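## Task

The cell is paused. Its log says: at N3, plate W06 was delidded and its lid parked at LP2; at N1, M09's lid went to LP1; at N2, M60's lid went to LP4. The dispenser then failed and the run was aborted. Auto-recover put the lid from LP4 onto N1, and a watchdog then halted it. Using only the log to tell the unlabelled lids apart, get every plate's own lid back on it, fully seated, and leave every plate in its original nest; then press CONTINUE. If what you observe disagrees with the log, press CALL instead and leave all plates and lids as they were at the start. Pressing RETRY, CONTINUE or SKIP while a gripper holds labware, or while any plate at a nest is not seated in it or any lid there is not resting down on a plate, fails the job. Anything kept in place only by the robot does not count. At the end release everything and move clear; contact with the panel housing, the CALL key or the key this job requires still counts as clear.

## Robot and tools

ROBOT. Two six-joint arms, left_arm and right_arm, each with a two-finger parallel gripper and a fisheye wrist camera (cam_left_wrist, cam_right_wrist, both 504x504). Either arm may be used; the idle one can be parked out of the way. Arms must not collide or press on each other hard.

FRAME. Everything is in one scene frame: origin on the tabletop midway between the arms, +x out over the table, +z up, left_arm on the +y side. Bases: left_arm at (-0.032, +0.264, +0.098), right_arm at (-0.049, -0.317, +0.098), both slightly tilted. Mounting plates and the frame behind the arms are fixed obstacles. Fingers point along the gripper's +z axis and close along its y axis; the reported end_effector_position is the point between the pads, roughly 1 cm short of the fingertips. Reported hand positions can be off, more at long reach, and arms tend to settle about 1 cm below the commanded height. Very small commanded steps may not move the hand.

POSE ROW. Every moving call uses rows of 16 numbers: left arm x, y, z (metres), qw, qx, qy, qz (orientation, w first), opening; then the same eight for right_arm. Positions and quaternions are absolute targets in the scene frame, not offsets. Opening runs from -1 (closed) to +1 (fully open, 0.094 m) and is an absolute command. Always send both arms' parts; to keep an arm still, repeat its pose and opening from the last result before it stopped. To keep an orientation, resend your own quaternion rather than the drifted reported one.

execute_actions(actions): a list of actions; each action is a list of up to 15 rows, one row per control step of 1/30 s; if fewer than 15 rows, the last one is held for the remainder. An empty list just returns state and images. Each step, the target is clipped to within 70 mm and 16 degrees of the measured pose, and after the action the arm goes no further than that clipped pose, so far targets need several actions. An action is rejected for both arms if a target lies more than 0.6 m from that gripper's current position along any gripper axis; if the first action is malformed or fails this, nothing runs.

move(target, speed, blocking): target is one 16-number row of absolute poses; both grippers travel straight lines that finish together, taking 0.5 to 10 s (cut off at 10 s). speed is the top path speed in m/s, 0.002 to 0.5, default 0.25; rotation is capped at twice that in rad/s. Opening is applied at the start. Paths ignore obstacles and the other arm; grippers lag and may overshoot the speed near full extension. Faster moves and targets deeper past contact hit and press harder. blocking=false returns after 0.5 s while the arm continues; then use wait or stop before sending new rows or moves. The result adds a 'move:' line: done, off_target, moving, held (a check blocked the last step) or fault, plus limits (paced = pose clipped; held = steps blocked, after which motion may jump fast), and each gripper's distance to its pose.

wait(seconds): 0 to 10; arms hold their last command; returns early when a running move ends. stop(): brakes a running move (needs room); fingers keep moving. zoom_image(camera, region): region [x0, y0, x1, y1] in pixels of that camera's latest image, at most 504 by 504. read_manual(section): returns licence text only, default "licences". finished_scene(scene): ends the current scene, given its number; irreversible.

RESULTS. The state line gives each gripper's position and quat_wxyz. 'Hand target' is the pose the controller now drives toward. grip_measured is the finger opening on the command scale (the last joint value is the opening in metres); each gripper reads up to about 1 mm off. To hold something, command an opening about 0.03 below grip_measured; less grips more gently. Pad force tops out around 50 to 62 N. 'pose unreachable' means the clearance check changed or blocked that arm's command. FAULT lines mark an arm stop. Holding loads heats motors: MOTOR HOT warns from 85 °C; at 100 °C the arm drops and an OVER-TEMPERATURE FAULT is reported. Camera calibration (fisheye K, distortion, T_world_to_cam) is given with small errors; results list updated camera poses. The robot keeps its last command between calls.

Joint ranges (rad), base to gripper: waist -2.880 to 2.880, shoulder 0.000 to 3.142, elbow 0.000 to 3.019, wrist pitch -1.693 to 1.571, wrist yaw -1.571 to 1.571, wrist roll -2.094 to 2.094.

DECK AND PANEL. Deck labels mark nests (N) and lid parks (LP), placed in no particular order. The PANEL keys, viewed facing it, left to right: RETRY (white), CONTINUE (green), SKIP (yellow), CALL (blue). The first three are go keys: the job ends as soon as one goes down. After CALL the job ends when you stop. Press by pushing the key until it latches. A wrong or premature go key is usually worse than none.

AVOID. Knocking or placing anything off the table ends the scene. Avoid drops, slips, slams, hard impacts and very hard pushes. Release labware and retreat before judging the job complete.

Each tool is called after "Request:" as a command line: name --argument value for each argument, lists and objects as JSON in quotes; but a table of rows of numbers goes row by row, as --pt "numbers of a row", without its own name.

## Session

Request:
execute_actions --actions '[]'

Scene clock: 0.00 s.
left_arm: end_effector_position=(+0.1873, +0.3492, +0.3162) grip_measured=+1.000 end_effector_quat_wxyz=(-0.228, +0.792, -0.511, +0.244) | right_arm: end_effector_position=(+0.4359, -0.3673, +0.2492) grip_measured=+1.000 end_effector_quat_wxyz=(+0.370, -0.047, +0.928, +0.016)
Joint positions: left_arm=[ 0.143  0.194  0.593 -1.141 -0.107 -1.742  0.094] | right_arm=[-0.153  1.087  0.763 -0.354 -0.016 -0.213  0.094]
Joint velocities: left_arm=[-0.015 -0.015 -0.002  0.002  0.022  0.081  0.   ] | right_arm=[ 0.005  0.005 -0.007  0.007 -0.051 -0.051  0.   ]
Motor temperatures (°C, as the motors report them): left_arm=[22 23 22 23 21 25] | right_arm=[23 25 23 21 23 24]
Hand target (left_arm): +0.190, +0.352, +0.330; -0.237, +0.789, -0.507, +0.253
Hand target (right_arm): +0.445, -0.370, +0.262; +0.383, -0.046, +0.923, +0.014
camera_calibration (this result's frames):
cam_left_wrist: T_world_to_cam=[[0.700608, 0.376635, 0.606047, -0.452683], [-0.0612463, -0.81447, 0.576964, 0.115778], [0.710913, -0.441344, -0.547557, 0.320313], [0, 0, 0, 1]] pos_world=[0.0965302, 0.406163, 0.382937]
cam_right_wrist: T_world_to_cam=[[0.101945, -0.99479, -0.000460998, -0.405431], [-0.986197, -0.101003, -0.131204, 0.428359], [0.130474, 0.0138302, -0.991355, 0.317653], [0, 0, 0, 1]] pos_world=[0.422332, -0.364446, 0.370922]

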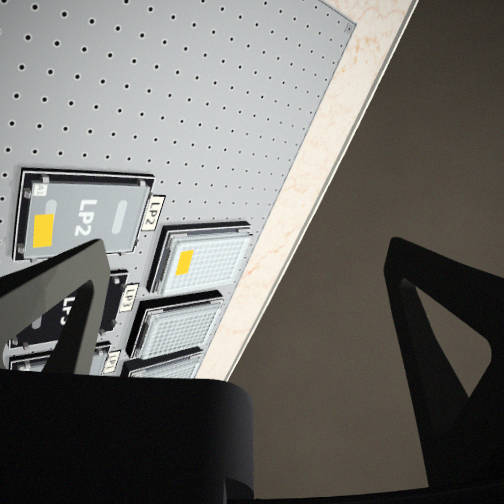

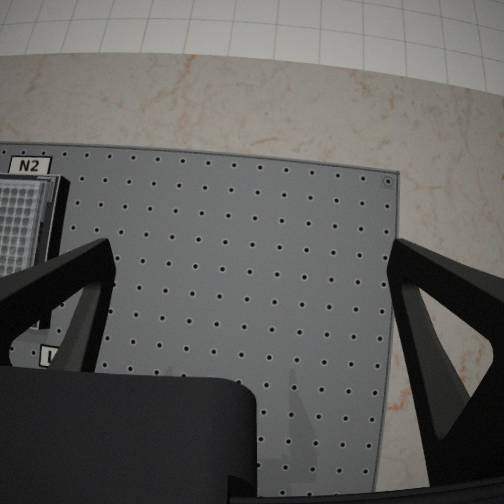

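Request:
move --target '[0.38,0.12,0.4,0.3,0,0.954,0,1,0.2,-0.12,0.25,0.5,-0.2,0.84,0,1]'

Request:
zoom_image --camera "cam_right_wrist" --region '[0,30,380,260]'

Scene clock: 4.53 s.
left_arm: end_effector_position=(+0.3652, +0.1284, +0.3779) grip_measured=+1.000 end_effector_quat_wxyz=(+0.286, -0.007, +0.958, +0.006) | right_arm: end_effector_position=(+0.2006, -0.1243, +0.2513) grip_measured=+1.000 end_effector_quat_wxyz=(+0.504, -0.208, +0.838, -0.014)
Joint positions: left_arm=[-0.699  1.086  1.083 -1.064 -0.538 -0.508  0.094] | right_arm=[ 1.126  0.822  0.335 -0.253  0.95   0.189  0.094]
Joint velocities: left_arm=[-0.015 -0.005 -0.002  0.007  0.066 -0.037  0.   ] | right_arm=[-0.005 -0.015 -0.012  0.002  0.051  0.022  0.   ]
Motor temperatures (°C, as the motors report them): left_arm=[22 23 25 23 21 25] | right_arm=[23 25 24 21 23 24]
Hand target (left_arm): +0.376, +0.120, +0.403; +0.300, -0.002, +0.954, -0.004
Hand target (right_arm): +0.200, -0.120, +0.253; +0.506, -0.203, +0.838, -0.008
Off the commanded pose (left_arm): 0.028 m, 2 deg.
Off the commanded pose (right_arm): 0.005 m, 2 deg.
move: off_target (left_arm)
camera_calibration (this result's frames):
cam_left_wrist: T_world_to_cam=[[0.0205085, -0.999738, -0.0101197, 0.126319], [-0.999158, -0.0208542, 0.0353355, 0.356559], [-0.0355373, 0.00938647, -0.999324, 0.515657], [0, 0, 0, 1]] pos_world=[0.371994, 0.128881, 0.503988]
cam_right_wrist: T_world_to_cam=[[0.338012, -0.913001, 0.228424, -0.234384], [-0.827688, -0.403903, -0.389608, 0.216634], [0.447973, -0.0573721, -0.892204, 0.249597], [0, 0, 0, 1]] pos_world=[0.146717, -0.112173, 0.360633]

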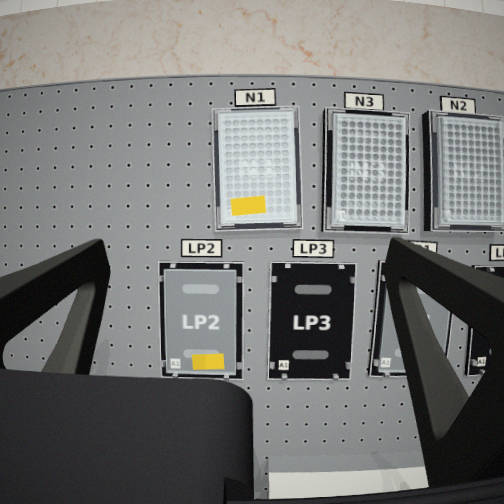

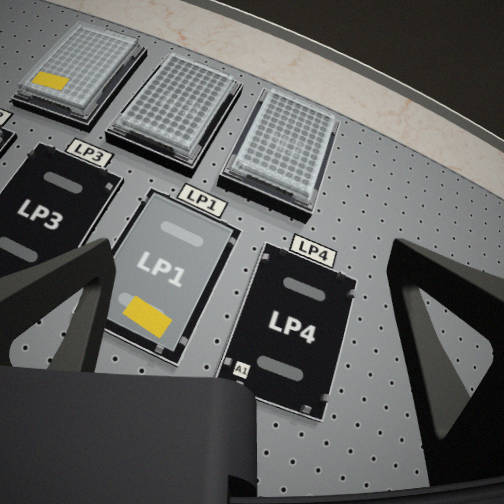

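Region (0, 30, 380, 260) of cam_right_wrist's 504x504 image, scaled by 1.326, with more detail than that image has; it fills the top 305 rows of this view, and the rest is white.

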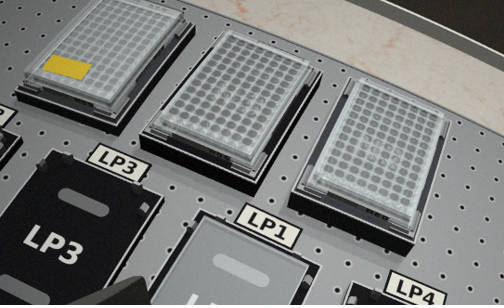

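Request:
move --target '[0.456,0.128,0.14,0,-0.02,1,0,1,0.3,-0.17,0.12,0.6,-0.3,0.7,0.24,1]'

Request:
move --target '[0.45,0.13,0.06,0,-0.02,1,0,1,0.3,-0.17,0.12,0.6,-0.3,0.7,0.24,1]' --speed 0.08

Request:
zoom_image --camera "cam_right_wrist" --region '[80,60,340,260]'

Request:
zoom_image --camera "cam_right_wrist" --region '[230,150,490,350]'

Scene clock: 6.50 s.
left_arm: end_effector_position=(+0.4402, +0.1258, +0.1312) grip_measured=+1.000 end_effector_quat_wxyz=(-0.008, -0.019, +1.000, +0.011) | right_arm: end_effector_position=(+0.3002, -0.1675, +0.1169) grip_measured=+1.000 end_effector_quat_wxyz=(+0.598, -0.297, +0.703, +0.246)
Joint positions: left_arm=[-0.391  1.717  1.213 -1.032 -0.2   -0.41   0.094] | right_arm=[ 0.077  1.909  0.181  1.535 -0.578 -0.313  0.094]
Joint velocities: left_arm=[ 0.005 -0.005 -0.002 -0.002 -0.051 -0.007  0.   ] | right_arm=[-0.005 -0.015  0.002  0.007 -0.007 -0.051  0.   ]
Motor temperatures (°C, as the motors report them): left_arm=[22 23 25 23 21 25] | right_arm=[23 25 24 21 23 24]
Hand target (left_arm): +0.459, +0.125, +0.141; +0.001, -0.020, +1.000, +0.005
Hand target (right_arm): +0.301, -0.170, +0.116; +0.599, -0.294, +0.703, +0.245
Off the commanded pose (left_arm): 0.018 m, 2 deg.
Off the commanded pose (right_arm): 0.004 m, 1 deg.
move: off_target (left_arm)
camera_calibration (this result's frames):
cam_left_wrist: T_world_to_cam=[[0.0398463, -0.998866, -0.0260733, 0.11321], [-0.806312, -0.0475547, 0.589576, 0.285909], [-0.590147, -0.00246919, -0.807292, 0.492203], [0, 0, 0, 1]] pos_world=[0.516493, 0.127893, 0.231738]
cam_right_wrist: T_world_to_cam=[[0.715077, -0.699023, 0.00563054, -0.328125], [-0.49462, -0.511638, -0.702551, 0.147802], [0.493981, 0.499593, -0.711611, 0.141], [0, 0, 0, 1]] pos_world=[0.238089, -0.224189, 0.206023]

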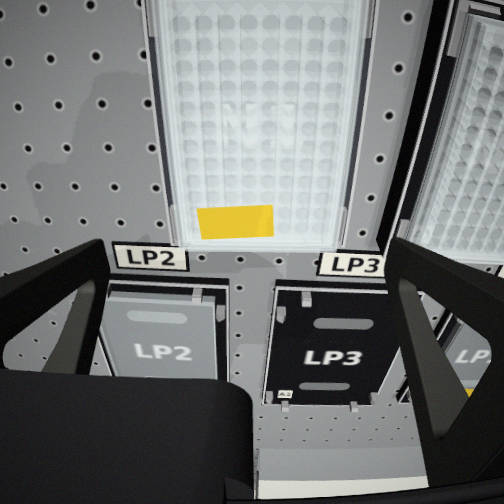

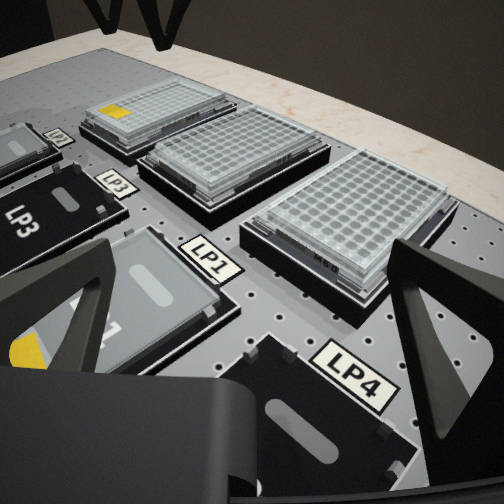

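Scene clock: 7.73 s.
left_arm: end_effector_position=(+0.4546, +0.1246, +0.0769) grip_measured=+1.000 end_effector_quat_wxyz=(+0.010, -0.021, +1.000, -0.002) | right_arm: end_effector_position=(+0.3001, -0.1674, +0.1164) grip_measured=+1.000 end_effector_quat_wxyz=(+0.597, -0.297, +0.703, +0.246)
Joint positions: left_arm=[-0.359  1.804  1.176 -0.857 -0.187 -0.374  0.094] | right_arm=[ 0.077  1.909  0.181  1.532 -0.578 -0.315  0.094]
Joint velocities: left_arm=[-0.024 -0.005  0.002  0.007 -0.051  0.022  0.   ] | right_arm=[ 0.015 -0.005  0.002 -0.007 -0.11   0.037  0.   ]
Motor temperatures (°C, as the motors report them): left_arm=[22 23 25 23 21 25] | right_arm=[23 25 24 21 23 24]
Hand target (left_arm): +0.451, +0.130, +0.060; -0.000, -0.020, +1.000, +0.000
Hand target (right_arm): +0.300, -0.170, +0.120; +0.601, -0.300, +0.701, +0.240
Off the commanded pose (left_arm): 0.018 m, 1 deg.
Off the commanded pose (right_arm): 0.004 m, 1 deg.
move: off_target (left_arm)
camera_calibration (this result's frames):
cam_left_wrist: T_world_to_cam=[[0.0443795, -0.999014, 0.000740155, 0.10588], [-0.827336, -0.0363377, 0.560531, 0.339879], [-0.559952, -0.0254885, -0.828133, 0.447619], [0, 0, 0, 1]] pos_world=[0.52714, 0.129535, 0.180096]
cam_right_wrist: T_world_to_cam=[[0.715554, -0.69853, 0.0061719, -0.328096], [-0.494901, -0.513158, -0.701243, 0.147095], [0.493007, 0.498723, -0.712895, 0.141018], [0, 0, 0, 1]] pos_world=[0.238045, -0.224031, 0.205705]

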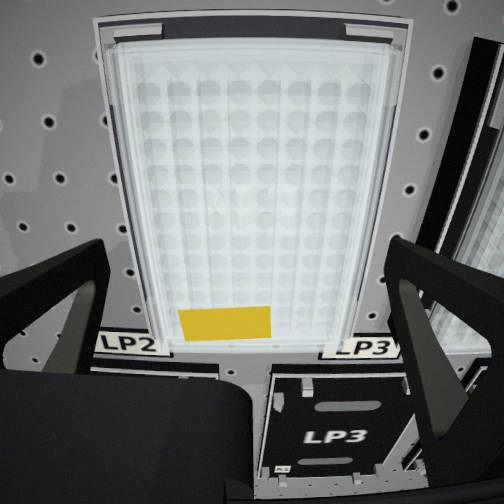

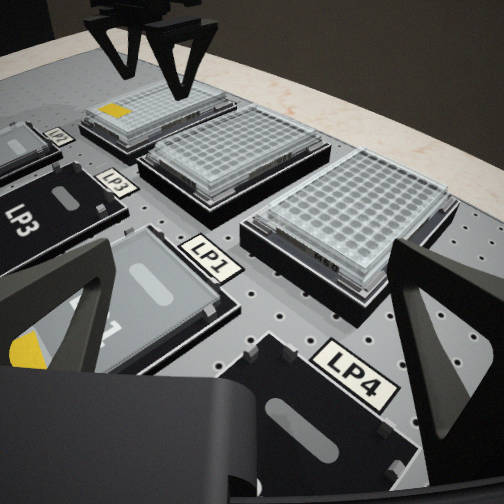

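Region (80, 60, 340, 260) of cam_right_wrist's 504x504 image, scaled by 1.938, with more detail than that image has; it fills the top 388 rows of this view, and the rest is white.

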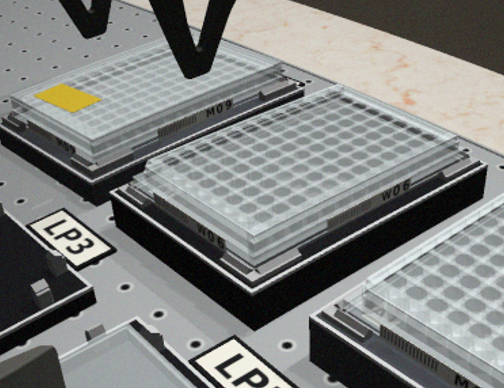

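Region (230, 150, 490, 350) of cam_right_wrist's 504x504 image, scaled by 1.938, with more detail than that image has; it fills the top 388 rows of this view, and the rest is white.

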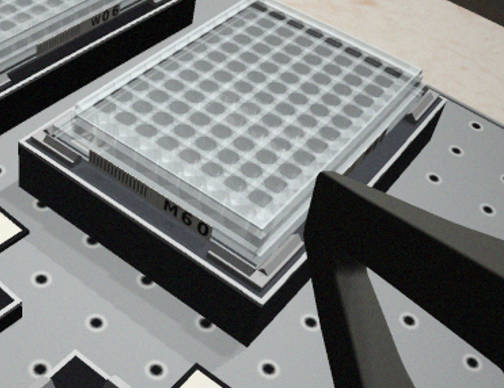

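Request:
move --target '[0.452,0.128,0.040,0,-0.02,1,0,1,0.3,-0.17,0.12,0.6,-0.3,0.7,0.24,1]' --speed 0.06

Request:
execute_actions --actions '[[[0.46,0.125,0.052,0,-0.02,1,0,1,0.3,-0.17,0.12,0.6,-0.3,0.7,0.24,1]],[[0.468,0.122,0.064,0,-0.02,1,0,1,0.3,-0.17,0.12,0.6,-0.3,0.7,0.24,1]]]'

Scene clock: 8.83 s.
left_arm: end_effector_position=(+0.4588, +0.1216, +0.0589) grip_measured=+1.000 end_effector_quat_wxyz=(+0.013, -0.021, +1.000, -0.003) | right_arm: end_effector_position=(+0.3001, -0.1674, +0.1164) grip_measured=+1.000 end_effector_quat_wxyz=(+0.597, -0.297, +0.703, +0.246)
Joint positions: left_arm=[-0.355  1.842  1.176 -0.812 -0.186 -0.368  0.094] | right_arm=[ 0.077  1.909  0.181  1.532 -0.578 -0.315  0.094]
Joint velocities: left_arm=[-0.015  0.005  0.012 -0.017 -0.007  0.007  0.   ] | right_arm=[-0.015 -0.015  0.017  0.002  0.066  0.037  0.   ]
Motor temperatures (°C, as the motors report them): left_arm=[22 23 25 23 21 25] | right_arm=[23 25 24 21 23 24]
Hand target (left_arm): +0.452, +0.128, +0.041; +0.000, -0.020, +1.000, +0.000
Hand target (right_arm): +0.300, -0.170, +0.120; +0.601, -0.300, +0.701, +0.240
Off the commanded pose (left_arm): 0.021 m, 2 deg.
Off the commanded pose (right_arm): 0.004 m, 1 deg.
move: off_target (left_arm)
camera_calibration (this result's frames):
cam_left_wrist: T_world_to_cam=[[0.0436365, -0.999043, 0.00296534, 0.102945], [-0.830548, -0.034627, 0.555869, 0.354886], [-0.555235, -0.026719, -0.831264, 0.433154], [0, 0, 0, 1]] pos_world=[0.53076, 0.126708, 0.162489]
cam_right_wrist: T_world_to_cam=[[0.715554, -0.69853, 0.0061719, -0.328096], [-0.494901, -0.513158, -0.701243, 0.147095], [0.493007, 0.498723, -0.712895, 0.141018], [0, 0, 0, 1]] pos_world=[0.238045, -0.224031, 0.205705]

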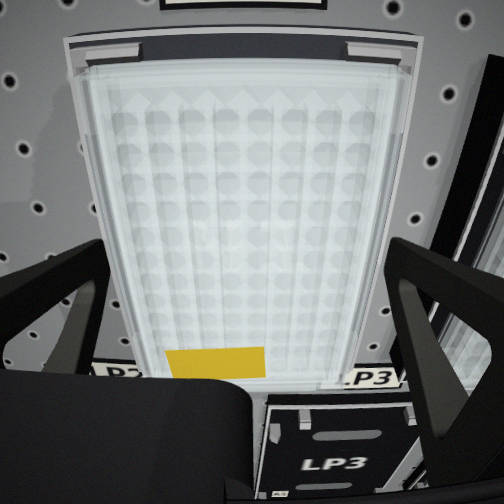

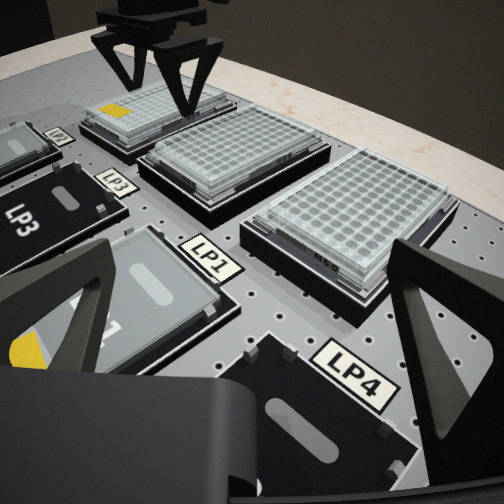

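Scene clock: 9.83 s.
left_arm: end_effector_position=(+0.4507, +0.1246, +0.0597) grip_measured=+1.000 end_effector_quat_wxyz=(-0.005, -0.017, +1.000, +0.003) | right_arm: end_effector_position=(+0.3001, -0.1674, +0.1164) grip_measured=+1.000 end_effector_quat_wxyz=(+0.597, -0.297, +0.703, +0.246)
Joint positions: left_arm=[-0.355  1.842  1.18  -0.855 -0.186 -0.368  0.094] | right_arm=[ 0.077  1.909  0.181  1.532 -0.578 -0.315  0.094]
Joint velocities: left_arm=[ 0.005 -0.005  0.022 -0.012  0.051 -0.051  0.   ] | right_arm=[-0.005  0.005 -0.012 -0.002 -0.022  0.037  0.   ]
Motor temperatures (°C, as the motors report them): left_arm=[22 23 25 23 21 25] | right_arm=[23 25 24 21 23 24]
Hand target (left_arm): +0.467, +0.122, +0.064; +0.000, -0.020, +1.000, +0.000
Hand target (right_arm): +0.300, -0.170, +0.120; +0.601, -0.300, +0.701, +0.240
Off the commanded pose (left_arm): 0.018 m, 1 deg.
Off the commanded pose (right_arm): 0.004 m, 1 deg.
camera_calibration (this result's frames):
cam_left_wrist: T_world_to_cam=[[0.0363249, -0.999279, -0.0110628, 0.110437], [-0.809954, -0.0359235, 0.585392, 0.336844], [-0.585367, -0.012304, -0.810675, 0.440011], [0, 0, 0, 1]] pos_world=[0.526385, 0.127872, 0.160742]
cam_right_wrist: T_world_to_cam=[[0.715554, -0.69853, 0.0061719, -0.328096], [-0.494901, -0.513158, -0.701243, 0.147095], [0.493007, 0.498723, -0.712895, 0.141018], [0, 0, 0, 1]] pos_world=[0.238045, -0.224031, 0.205705]

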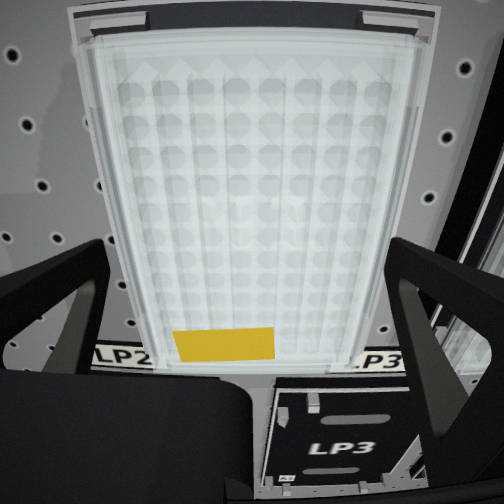

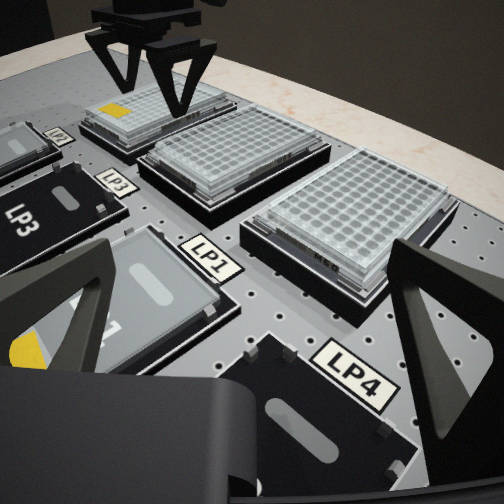

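Request:
execute_actions --actions '[[[0.468,0.122,0.064,0,-0.02,1,-0.006,1,0.3,-0.17,0.12,0.6,-0.3,0.7,0.24,1]],[[0.468,0.122,0.064,0,-0.02,1,-0.006,0.73,0.3,-0.17,0.12,0.6,-0.3,0.7,0.24,1]],[[0.468,0.122,0.072,0,-0.02,1,-0.006,0.73,0.3,-0.17,0.12,0.6,-0.3,0.7,0.24,1]],[[0.468,0.122,0.080,0,-0.02,1,-0.006,0.73,0.3,-0.17,0.12,0.6,-0.3,0.7,0.24,1]]]'

Request:
zoom_image --camera "cam_right_wrist" --region '[70,40,260,180]'

Scene clock: 12.00 s.
left_arm: end_effector_position=(+0.4488, +0.1236, +0.0630) grip_measured=+0.760 end_effector_quat_wxyz=(-0.015, -0.016, +1.000, +0.001) | right_arm: end_effector_position=(+0.3001, -0.1674, +0.1164) grip_measured=+1.000 end_effector_quat_wxyz=(+0.597, -0.297, +0.703, +0.246)
Joint positions: left_arm=[-0.355  1.842  1.191 -0.884 -0.174 -0.368  0.083] | right_arm=[ 0.077  1.909  0.181  1.532 -0.578 -0.315  0.094]
Joint velocities: left_arm=[-0.005 -0.015  0.012 -0.017 -0.022  0.007  0.   ] | right_arm=[-0.015 -0.015  0.007 -0.002 -0.022 -0.037  0.   ]
Motor temperatures (°C, as the motors report them): left_arm=[22 23 25 23 21 25] | right_arm=[23 25 24 21 23 24]
Hand target (left_arm): +0.467, +0.122, +0.081; +0.000, -0.020, +1.000, -0.006
Hand target (right_arm): +0.300, -0.170, +0.120; +0.601, -0.300, +0.701, +0.240
Off the commanded pose (left_arm): 0.026 m, 2 deg.
Off the commanded pose (right_arm): 0.004 m, 1 deg.
camera_calibration (this result's frames):
cam_left_wrist: T_world_to_cam=[[0.0332004, -0.999432, -0.00586469, 0.110696], [-0.797982, -0.0300406, 0.601932, 0.326257], [-0.601766, -0.0153045, -0.798526, 0.448466], [0, 0, 0, 1]] pos_world=[0.526544, 0.127298, 0.162377]
cam_right_wrist: T_world_to_cam=[[0.715596, -0.698483, 0.0065481, -0.328145], [-0.494681, -0.513375, -0.70124, 0.146992], [0.493166, 0.498565, -0.712895, 0.140943], [0, 0, 0, 1]] pos_world=[0.238025, -0.224011, 0.205703]

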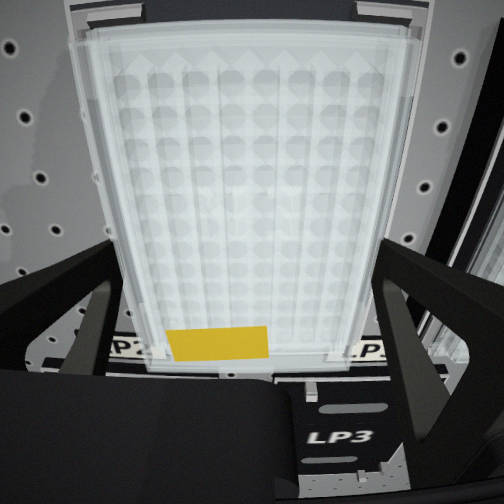

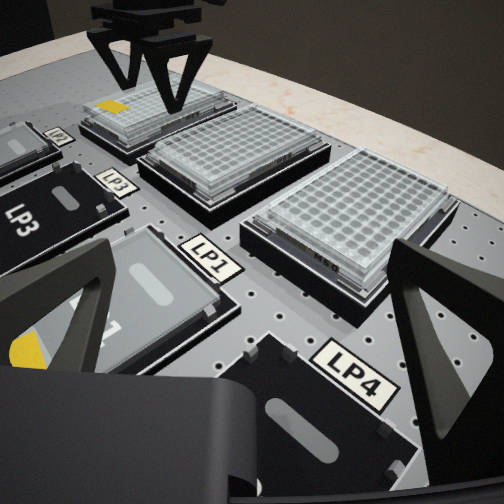

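Region (70, 40, 260, 180) of cam_right_wrist's 504x504 image, scaled by 2.653, with more detail than that image has; it fills the top 371 rows of this view, and the rest is white.

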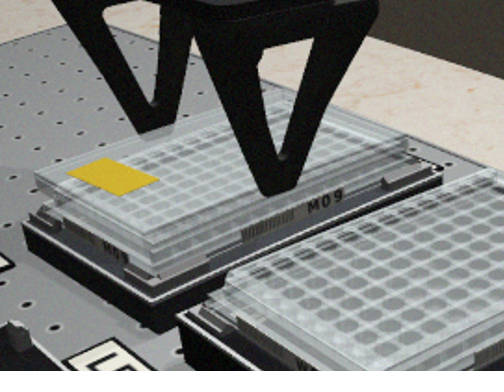

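Coming free.

Request:
execute_actions --actions '[[[0.473,0.120,0.090,0.01,-0.02,1,-0.008,0.71,0.3,-0.17,0.12,0.6,-0.3,0.7,0.24,1]],[[0.473,0.120,0.102,0.01,-0.02,1,-0.008,0.71,0.3,-0.17,0.12,0.6,-0.3,0.7,0.24,1]]]'

Request:
move --target '[0.465,0.12,0.16,0,0,1,0,0.71,0.28,-0.32,0.15,0.5,-0.2,0.82,0.18,1]' --speed 0.15

Scene clock: 13.10 s.
left_arm: end_effector_position=(+0.4508, +0.1259, +0.0779) grip_measured=+0.760 end_effector_quat_wxyz=(-0.014, -0.016, +1.000, +0.000) | right_arm: end_effector_position=(+0.3001, -0.1674, +0.1164) grip_measured=+1.000 end_effector_quat_wxyz=(+0.597, -0.297, +0.703, +0.246)
Joint positions: left_arm=[-0.355  1.818  1.203 -0.919 -0.174 -0.368  0.083] | right_arm=[ 0.077  1.909  0.181  1.532 -0.578 -0.315  0.094]
Joint velocities: left_arm=[-0.024  0.005  0.012 -0.007 -0.007 -0.037 -0.   ] | right_arm=[-0.015 -0.015 -0.007 -0.002 -0.051 -0.037  0.   ]
Motor temperatures (°C, as the motors report them): left_arm=[22 24 25 23 21 25] | right_arm=[23 25 24 21 23 24]
Hand target (left_arm): +0.471, +0.120, +0.103; +0.010, -0.020, +1.000, -0.009
Hand target (right_arm): +0.300, -0.170, +0.120; +0.601, -0.300, +0.701, +0.240
Off the commanded pose (left_arm): 0.033 m, 3 deg.
Off the commanded pose (right_arm): 0.004 m, 1 deg.
camera_calibration (this result's frames):
cam_left_wrist: T_world_to_cam=[[0.0334866, -0.999425, -0.00532927, 0.112805], [-0.798827, -0.0299691, 0.600814, 0.319347], [-0.600628, -0.0158621, -0.799371, 0.461263], [0, 0, 0, 1]] pos_world=[0.528373, 0.129627, 0.177454]
cam_right_wrist: T_world_to_cam=[[0.715596, -0.698483, 0.0065481, -0.328145], [-0.494681, -0.513375, -0.70124, 0.146992], [0.493166, 0.498565, -0.712895, 0.140943], [0, 0, 0, 1]] pos_world=[0.238025, -0.224011, 0.205703]

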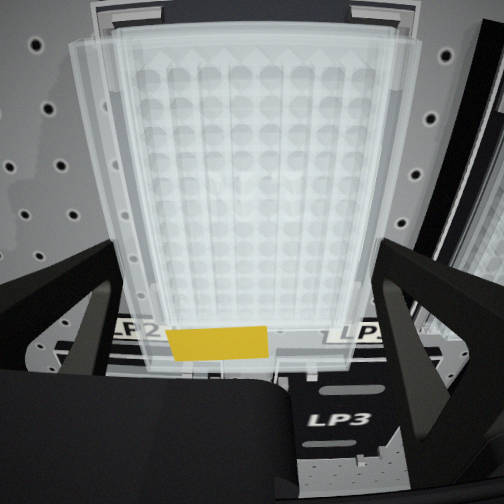

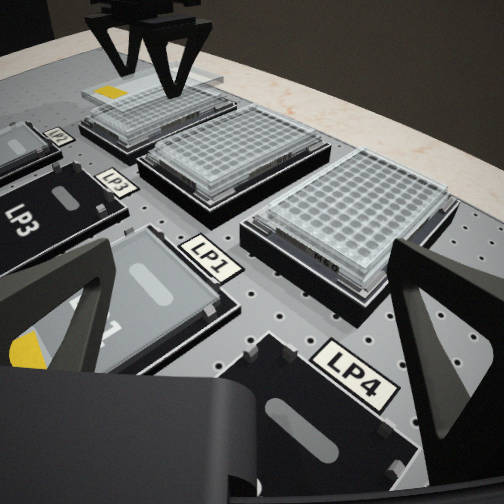

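Scene clock: 14.87 s.
left_arm: end_effector_position=(+0.4444, +0.1288, +0.1330) grip_measured=+0.760 end_effector_quat_wxyz=(-0.027, -0.002, +1.000, +0.008) | right_arm: end_effector_position=(+0.2646, -0.3112, +0.1399) grip_measured=+1.000 end_effector_quat_wxyz=(+0.487, -0.192, +0.829, +0.198)
Joint positions: left_arm=[-0.377  1.738  1.252 -1.082 -0.181 -0.368  0.083] | right_arm=[-0.452  0.979  0.132  0.233 -0.78  -0.511  0.094]
Joint velocities: left_arm=[ 0.005  0.005  0.012 -0.012  0.037  0.051  0.   ] | right_arm=[ 0.005  0.005  0.012 -0.012 -0.051 -0.11   0.   ]
Motor temperatures (°C, as the motors report them): left_arm=[22 24 26 23 21 25] | right_arm=[23 25 24 21 23 24]
Hand target (left_arm): +0.463, +0.121, +0.161; +0.000, -0.000, +1.000, -0.001
Hand target (right_arm): +0.279, -0.321, +0.153; +0.501, -0.200, +0.822, +0.183
Off the commanded pose (left_arm): 0.035 m, 3 deg.
Off the commanded pose (right_arm): 0.020 m, 3 deg.
move: off_target (left_arm, right_arm)
camera_calibration (this result's frames):
cam_left_wrist: T_world_to_cam=[[0.00570945, -0.999772, -0.020552, 0.130625], [-0.783595, -0.0172413, 0.621033, 0.270178], [-0.621246, 0.0125587, -0.783515, 0.504883], [0, 0, 0, 1]] pos_world=[0.524621, 0.128913, 0.230479]
cam_right_wrist: T_world_to_cam=[[0.513635, -0.845335, -0.146929, -0.374098], [-0.795055, -0.404533, -0.45193, 0.150555], [0.322594, 0.348944, -0.87987, 0.268797], [0, 0, 0, 1]] pos_world=[0.225137, -0.349129, 0.249581]

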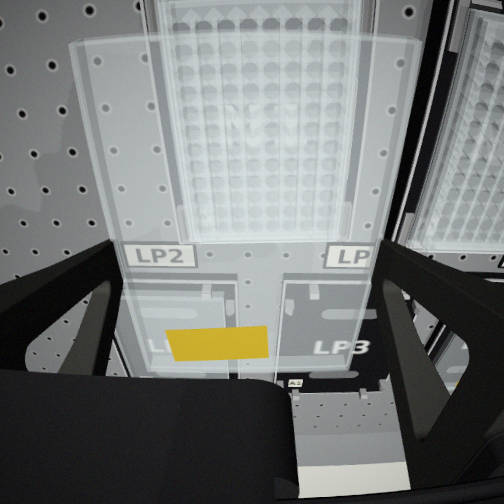

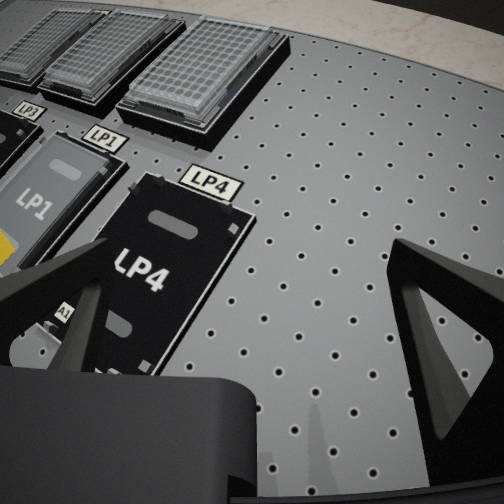

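Request:
move --target '[0.45,-0.128,0.16,-0.015,0.02,1,0.008,0.71,0.28,-0.32,0.15,0.5,-0.2,0.82,0.18,1]' --speed 0.2

Request:
move --target '[0.442,-0.128,0.075,-0.015,0.02,1,0.008,0.71,0.28,-0.32,0.15,0.5,-0.2,0.82,0.18,1]' --speed 0.07

Scene clock: 16.73 s.
left_arm: end_effector_position=(+0.4334, -0.1179, +0.1595) grip_measured=+0.760 end_effector_quat_wxyz=(-0.019, +0.028, +0.999, +0.008) | right_arm: end_effector_position=(+0.2647, -0.3118, +0.1395) grip_measured=+1.000 end_effector_quat_wxyz=(+0.486, -0.192, +0.830, +0.196)
Joint positions: left_arm=[-0.776  2.053  1.696 -1.271 -0.181 -0.711  0.083] | right_arm=[-0.452  0.979  0.132  0.233 -0.776 -0.514  0.094]
Joint velocities: left_arm=[ 0.015  0.005 -0.002  0.002  0.051 -0.051  0.   ] | right_arm=[ 0.024  0.005  0.002 -0.002  0.007  0.022  0.   ]
Motor temperatures (°C, as the motors report them): left_arm=[22 24 26 23 21 25] | right_arm=[23 25 24 21 23 24]
Hand target (left_arm): +0.445, -0.128, +0.162; -0.015, +0.020, +1.000, +0.005
Hand target (right_arm): +0.279, -0.320, +0.150; +0.501, -0.200, +0.822, +0.180
Off the commanded pose (left_arm): 0.019 m, 1 deg.
Off the commanded pose (right_arm): 0.020 m, 3 deg.
move: off_target (left_arm, right_arm)
camera_calibration (this result's frames):
cam_left_wrist: T_world_to_cam=[[-0.0539744, -0.998343, -0.0199545, -0.0894543], [-0.793036, 0.0307142, 0.608399, 0.252559], [-0.606778, 0.0486626, -0.79338, 0.521444], [0, 0, 0, 1]] pos_world=[0.511861, -0.122438, 0.258261]
cam_right_wrist: T_world_to_cam=[[0.512151, -0.846867, -0.14324, -0.375291], [-0.795868, -0.405215, -0.449884, 0.149932], [0.322949, 0.344408, -0.881525, 0.26728], [0, 0, 0, 1]] pos_world=[0.225214, -0.34912, 0.249309]

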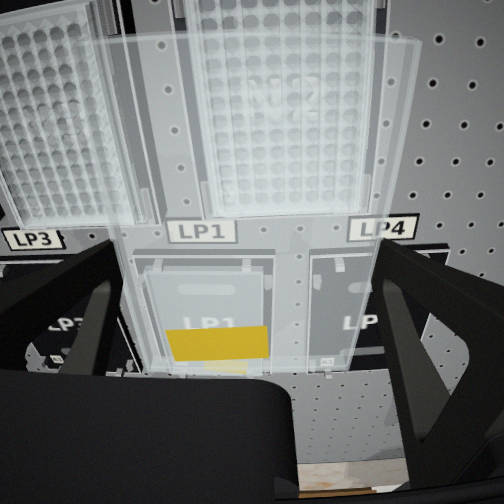

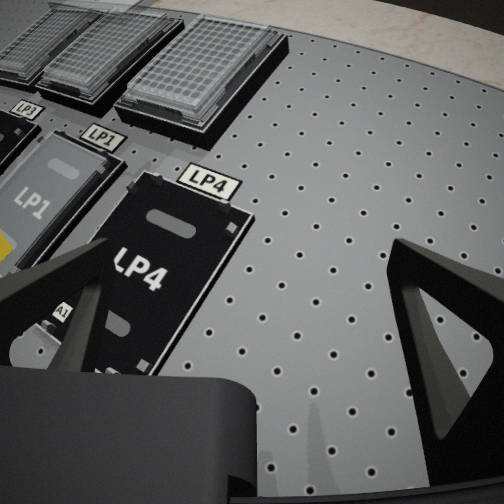

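Scene clock: 18.33 s.
left_arm: end_effector_position=(+0.4420, -0.1360, +0.1000) grip_measured=+0.760 end_effector_quat_wxyz=(-0.006, +0.021, +1.000, -0.002) | right_arm: end_effector_position=(+0.2647, -0.3118, +0.1395) grip_measured=+1.000 end_effector_quat_wxyz=(+0.486, -0.192, +0.830, +0.196)
Joint positions: left_arm=[-0.769  2.14   1.676 -1.127 -0.182 -0.711  0.083] | right_arm=[-0.452  0.979  0.132  0.233 -0.776 -0.514  0.094]
Joint velocities: left_arm=[-0.005 -0.015 -0.007  0.002  0.037 -0.022 -0.001] | right_arm=[-0.015 -0.015  0.002 -0.022 -0.007 -0.007  0.   ]
Motor temperatures (°C, as the motors report them): left_arm=[22 24 26 23 21 25] | right_arm=[23 25 24 21 23 24]
Hand target (left_arm): +0.442, -0.129, +0.076; -0.015, +0.020, +1.000, +0.008
Hand target (right_arm): +0.279, -0.320, +0.150; +0.501, -0.200, +0.822, +0.180
Off the commanded pose (left_arm): 0.026 m, 2 deg.
Off the commanded pose (right_arm): 0.020 m, 3 deg.
move: off_target (left_arm, right_arm)
camera_calibration (this result's frames):
cam_left_wrist: T_world_to_cam=[[-0.0405133, -0.999179, 0.000777208, -0.11643], [-0.808959, 0.0332571, 0.586923, 0.30563], [-0.586467, 0.0231495, -0.809642, 0.469545], [0, 0, 0, 1]] pos_world=[0.517898, -0.137369, 0.200873]
cam_right_wrist: T_world_to_cam=[[0.512151, -0.846867, -0.14324, -0.375291], [-0.795868, -0.405215, -0.449884, 0.149932], [0.322949, 0.344408, -0.881525, 0.26728], [0, 0, 0, 1]] pos_world=[0.225214, -0.34912, 0.249309]

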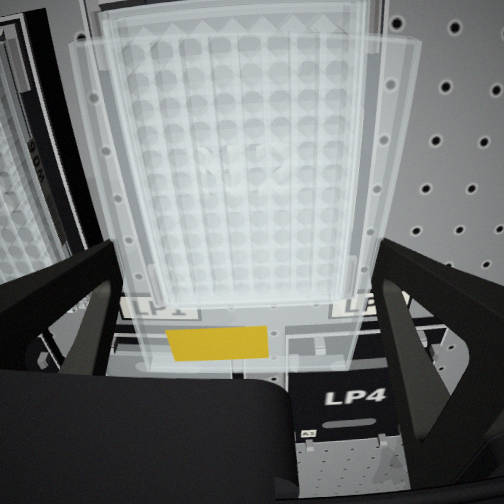

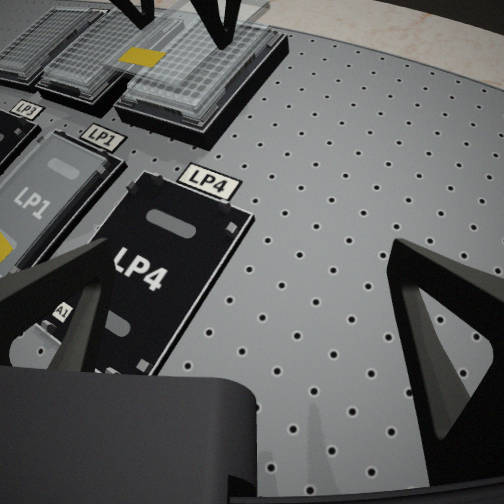

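Request:
move --target '[0.450,-0.1255,0.062,-0.015,-0.006,1,0.008,0.71,0.28,-0.32,0.15,0.5,-0.2,0.82,0.18,1]' --speed 0.06

Scene clock: 19.53 s.
left_arm: end_effector_position=(+0.4486, -0.1304, +0.0841) grip_measured=+0.760 end_effector_quat_wxyz=(-0.008, +0.004, +1.000, +0.000) | right_arm: end_effector_position=(+0.2647, -0.3118, +0.1395) grip_measured=+1.000 end_effector_quat_wxyz=(+0.486, -0.192, +0.830, +0.196)
Joint positions: left_arm=[-0.751  2.164  1.676 -1.108 -0.184 -0.728  0.083] | right_arm=[-0.452  0.979  0.132  0.233 -0.776 -0.514  0.094]
Joint velocities: left_arm=[-0.015 -0.015  0.002  0.007  0.037  0.037 -0.001] | right_arm=[ 0.005  0.015 -0.002 -0.002 -0.051  0.007  0.   ]
Motor temperatures (°C, as the motors report them): left_arm=[22 24 26 23 21 25] | right_arm=[23 25 24 21 23 24]
Hand target (left_arm): +0.450, -0.126, +0.062; -0.015, -0.006, +1.000, +0.008
Hand target (right_arm): +0.279, -0.320, +0.150; +0.501, -0.200, +0.822, +0.180
Off the commanded pose (left_arm): 0.023 m, 2 deg.
Off the commanded pose (right_arm): 0.020 m, 3 deg.
move: off_target (left_arm, right_arm)
camera_calibration (this result's frames):
cam_left_wrist: T_world_to_cam=[[-0.00653168, -0.999967, -0.00493037, -0.12542], [-0.806752, 0.00235624, 0.590885, 0.31485], [-0.590854, 0.00783706, -0.806741, 0.460138], [0, 0, 0, 1]] pos_world=[0.525061, -0.129764, 0.184554]
cam_right_wrist: T_world_to_cam=[[0.512151, -0.846867, -0.14324, -0.375291], [-0.795868, -0.405215, -0.449884, 0.149932], [0.322949, 0.344408, -0.881525, 0.26728], [0, 0, 0, 1]] pos_world=[0.225214, -0.34912, 0.249309]

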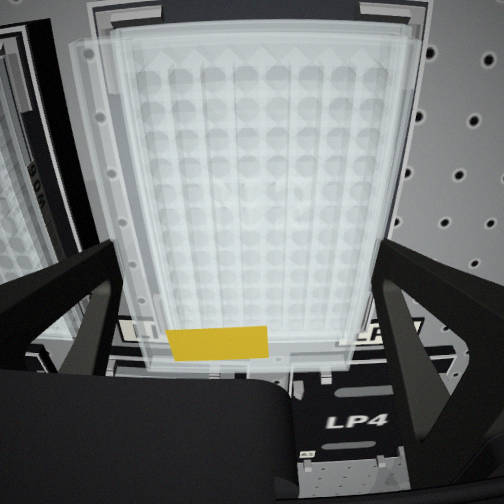

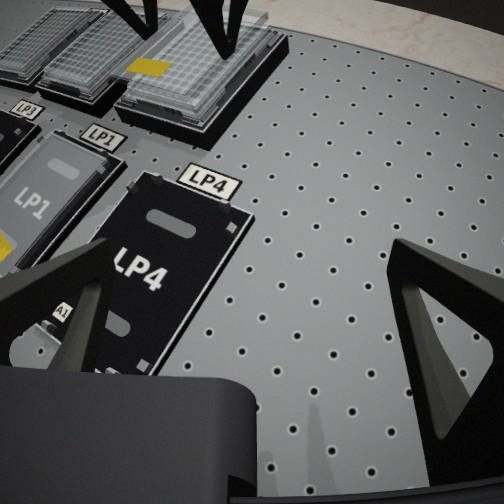

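Request:
execute_actions --actions '[[[0.449,-0.131,0.060,-0.015,-0.01,1,-0.003,0.71,0.28,-0.32,0.15,0.5,-0.2,0.82,0.18,1]],[[0.449,-0.131,0.056,-0.015,-0.01,1,-0.003,0.71,0.28,-0.32,0.15,0.5,-0.2,0.82,0.18,1]]]'

Scene clock: 20.60 s.
left_arm: end_effector_position=(+0.4525, -0.1364, +0.0841) grip_measured=+0.760 end_effector_quat_wxyz=(-0.001, -0.002, +1.000, -0.013) | right_arm: end_effector_position=(+0.2647, -0.3118, +0.1395) grip_measured=+1.000 end_effector_quat_wxyz=(+0.486, -0.192, +0.830, +0.196)
Joint positions: left_arm=[-0.751  2.164  1.676 -1.079 -0.173 -0.735  0.083] | right_arm=[-0.452  0.979  0.132  0.233 -0.776 -0.514  0.094]
Joint velocities: left_arm=[-0.005 -0.005 -0.007 -0.002  0.007  0.022  0.001] | right_arm=[-0.015 -0.005  0.002  0.002  0.007  0.037  0.   ]
Motor temperatures (°C, as the motors report them): left_arm=[22 24 26 23 21 25] | right_arm=[23 25 24 21 23 24]
Hand target (left_arm): +0.449, -0.131, +0.057; -0.015, -0.010, +1.000, -0.003
Hand target (right_arm): +0.279, -0.320, +0.150; +0.501, -0.200, +0.822, +0.180
Off the commanded pose (left_arm): 0.029 m, 2 deg.
Off the commanded pose (right_arm): 0.020 m, 3 deg.
camera_calibration (this result's frames):
cam_left_wrist: T_world_to_cam=[[0.00604049, -0.999757, 0.0212011, -0.139166], [-0.814758, 0.00737169, 0.579754, 0.323243], [-0.579769, -0.0207758, -0.814516, 0.454255], [0, 0, 0, 1]] pos_world=[0.527569, -0.132078, 0.185546]
cam_right_wrist: T_world_to_cam=[[0.512151, -0.846867, -0.14324, -0.375291], [-0.795868, -0.405215, -0.449884, 0.149932], [0.322949, 0.344408, -0.881525, 0.26728], [0, 0, 0, 1]] pos_world=[0.225214, -0.34912, 0.249309]

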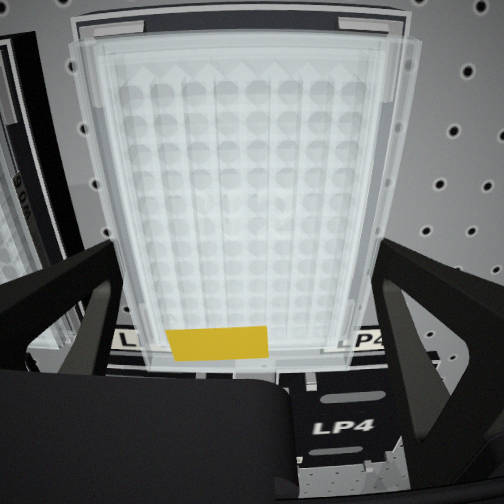

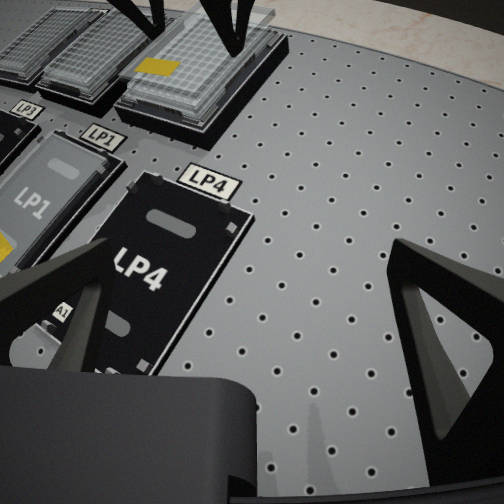

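Want (.4505, −.135). Step down.

Request:
execute_actions --actions '[[[0.449,-0.131,0.050,-0.02,-0.005,1,0.002,0.71,0.28,-0.32,0.15,0.5,-0.2,0.82,0.18,1]],[[0.449,-0.131,0.050,-0.02,-0.005,1,0.002,0.71,0.28,-0.32,0.15,0.5,-0.2,0.82,0.18,1]]]'

Scene clock: 21.67 s.
left_arm: end_effector_position=(+0.4489, -0.1361, +0.0725) grip_measured=+0.760 end_effector_quat_wxyz=(-0.009, -0.000, +1.000, -0.006) | right_arm: end_effector_position=(+0.2647, -0.3118, +0.1395) grip_measured=+1.000 end_effector_quat_wxyz=(+0.486, -0.192, +0.830, +0.196)
Joint positions: left_arm=[-0.751  2.183  1.676 -1.079 -0.173 -0.735  0.083] | right_arm=[-0.452  0.979  0.132  0.233 -0.776 -0.514  0.094]
Joint velocities: left_arm=[-0.015  0.005 -0.002  0.002 -0.007 -0.066 -0.001] | right_arm=[ 0.005 -0.005 -0.007 -0.002  0.007 -0.022  0.   ]
Motor temperatures (°C, as the motors report them): left_arm=[22 24 26 23 21 25] | right_arm=[23 25 24 21 23 24]
Hand target (left_arm): +0.449, -0.131, +0.050; -0.020, -0.005, +1.000, +0.002
Hand target (right_arm): +0.279, -0.320, +0.150; +0.501, -0.200, +0.822, +0.180
Off the commanded pose (left_arm): 0.023 m, 2 deg.
Off the commanded pose (right_arm): 0.020 m, 3 deg.
camera_calibration (this result's frames):
cam_left_wrist: T_world_to_cam=[[0.00249661, -0.999962, 0.00835085, -0.136202], [-0.806441, 0.00292466, 0.591307, 0.321825], [-0.591309, -0.00821074, -0.806403, 0.449035], [0, 0, 0, 1]] pos_world=[0.525391, -0.133451, 0.172943]
cam_right_wrist: T_world_to_cam=[[0.512151, -0.846867, -0.14324, -0.375291], [-0.795868, -0.405215, -0.449884, 0.149932], [0.322949, 0.344408, -0.881525, 0.26728], [0, 0, 0, 1]] pos_world=[0.225214, -0.34912, 0.249309]

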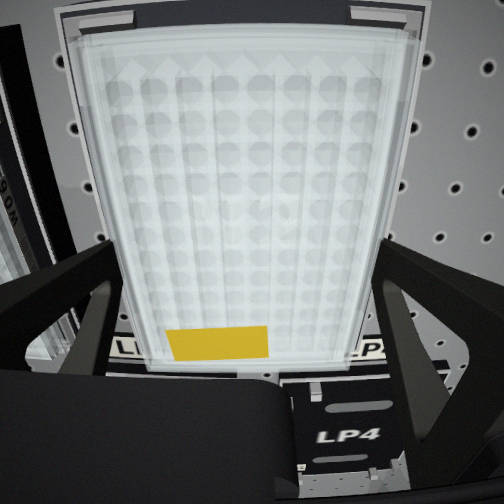

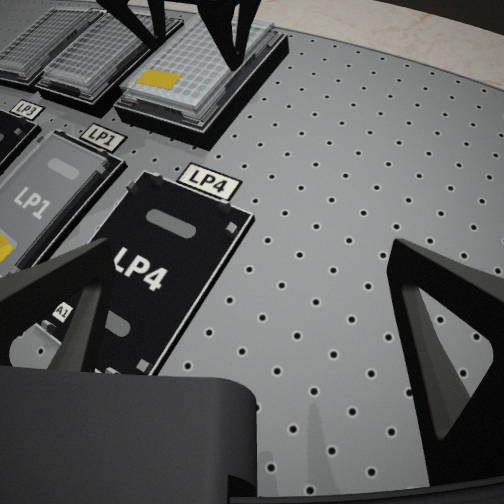

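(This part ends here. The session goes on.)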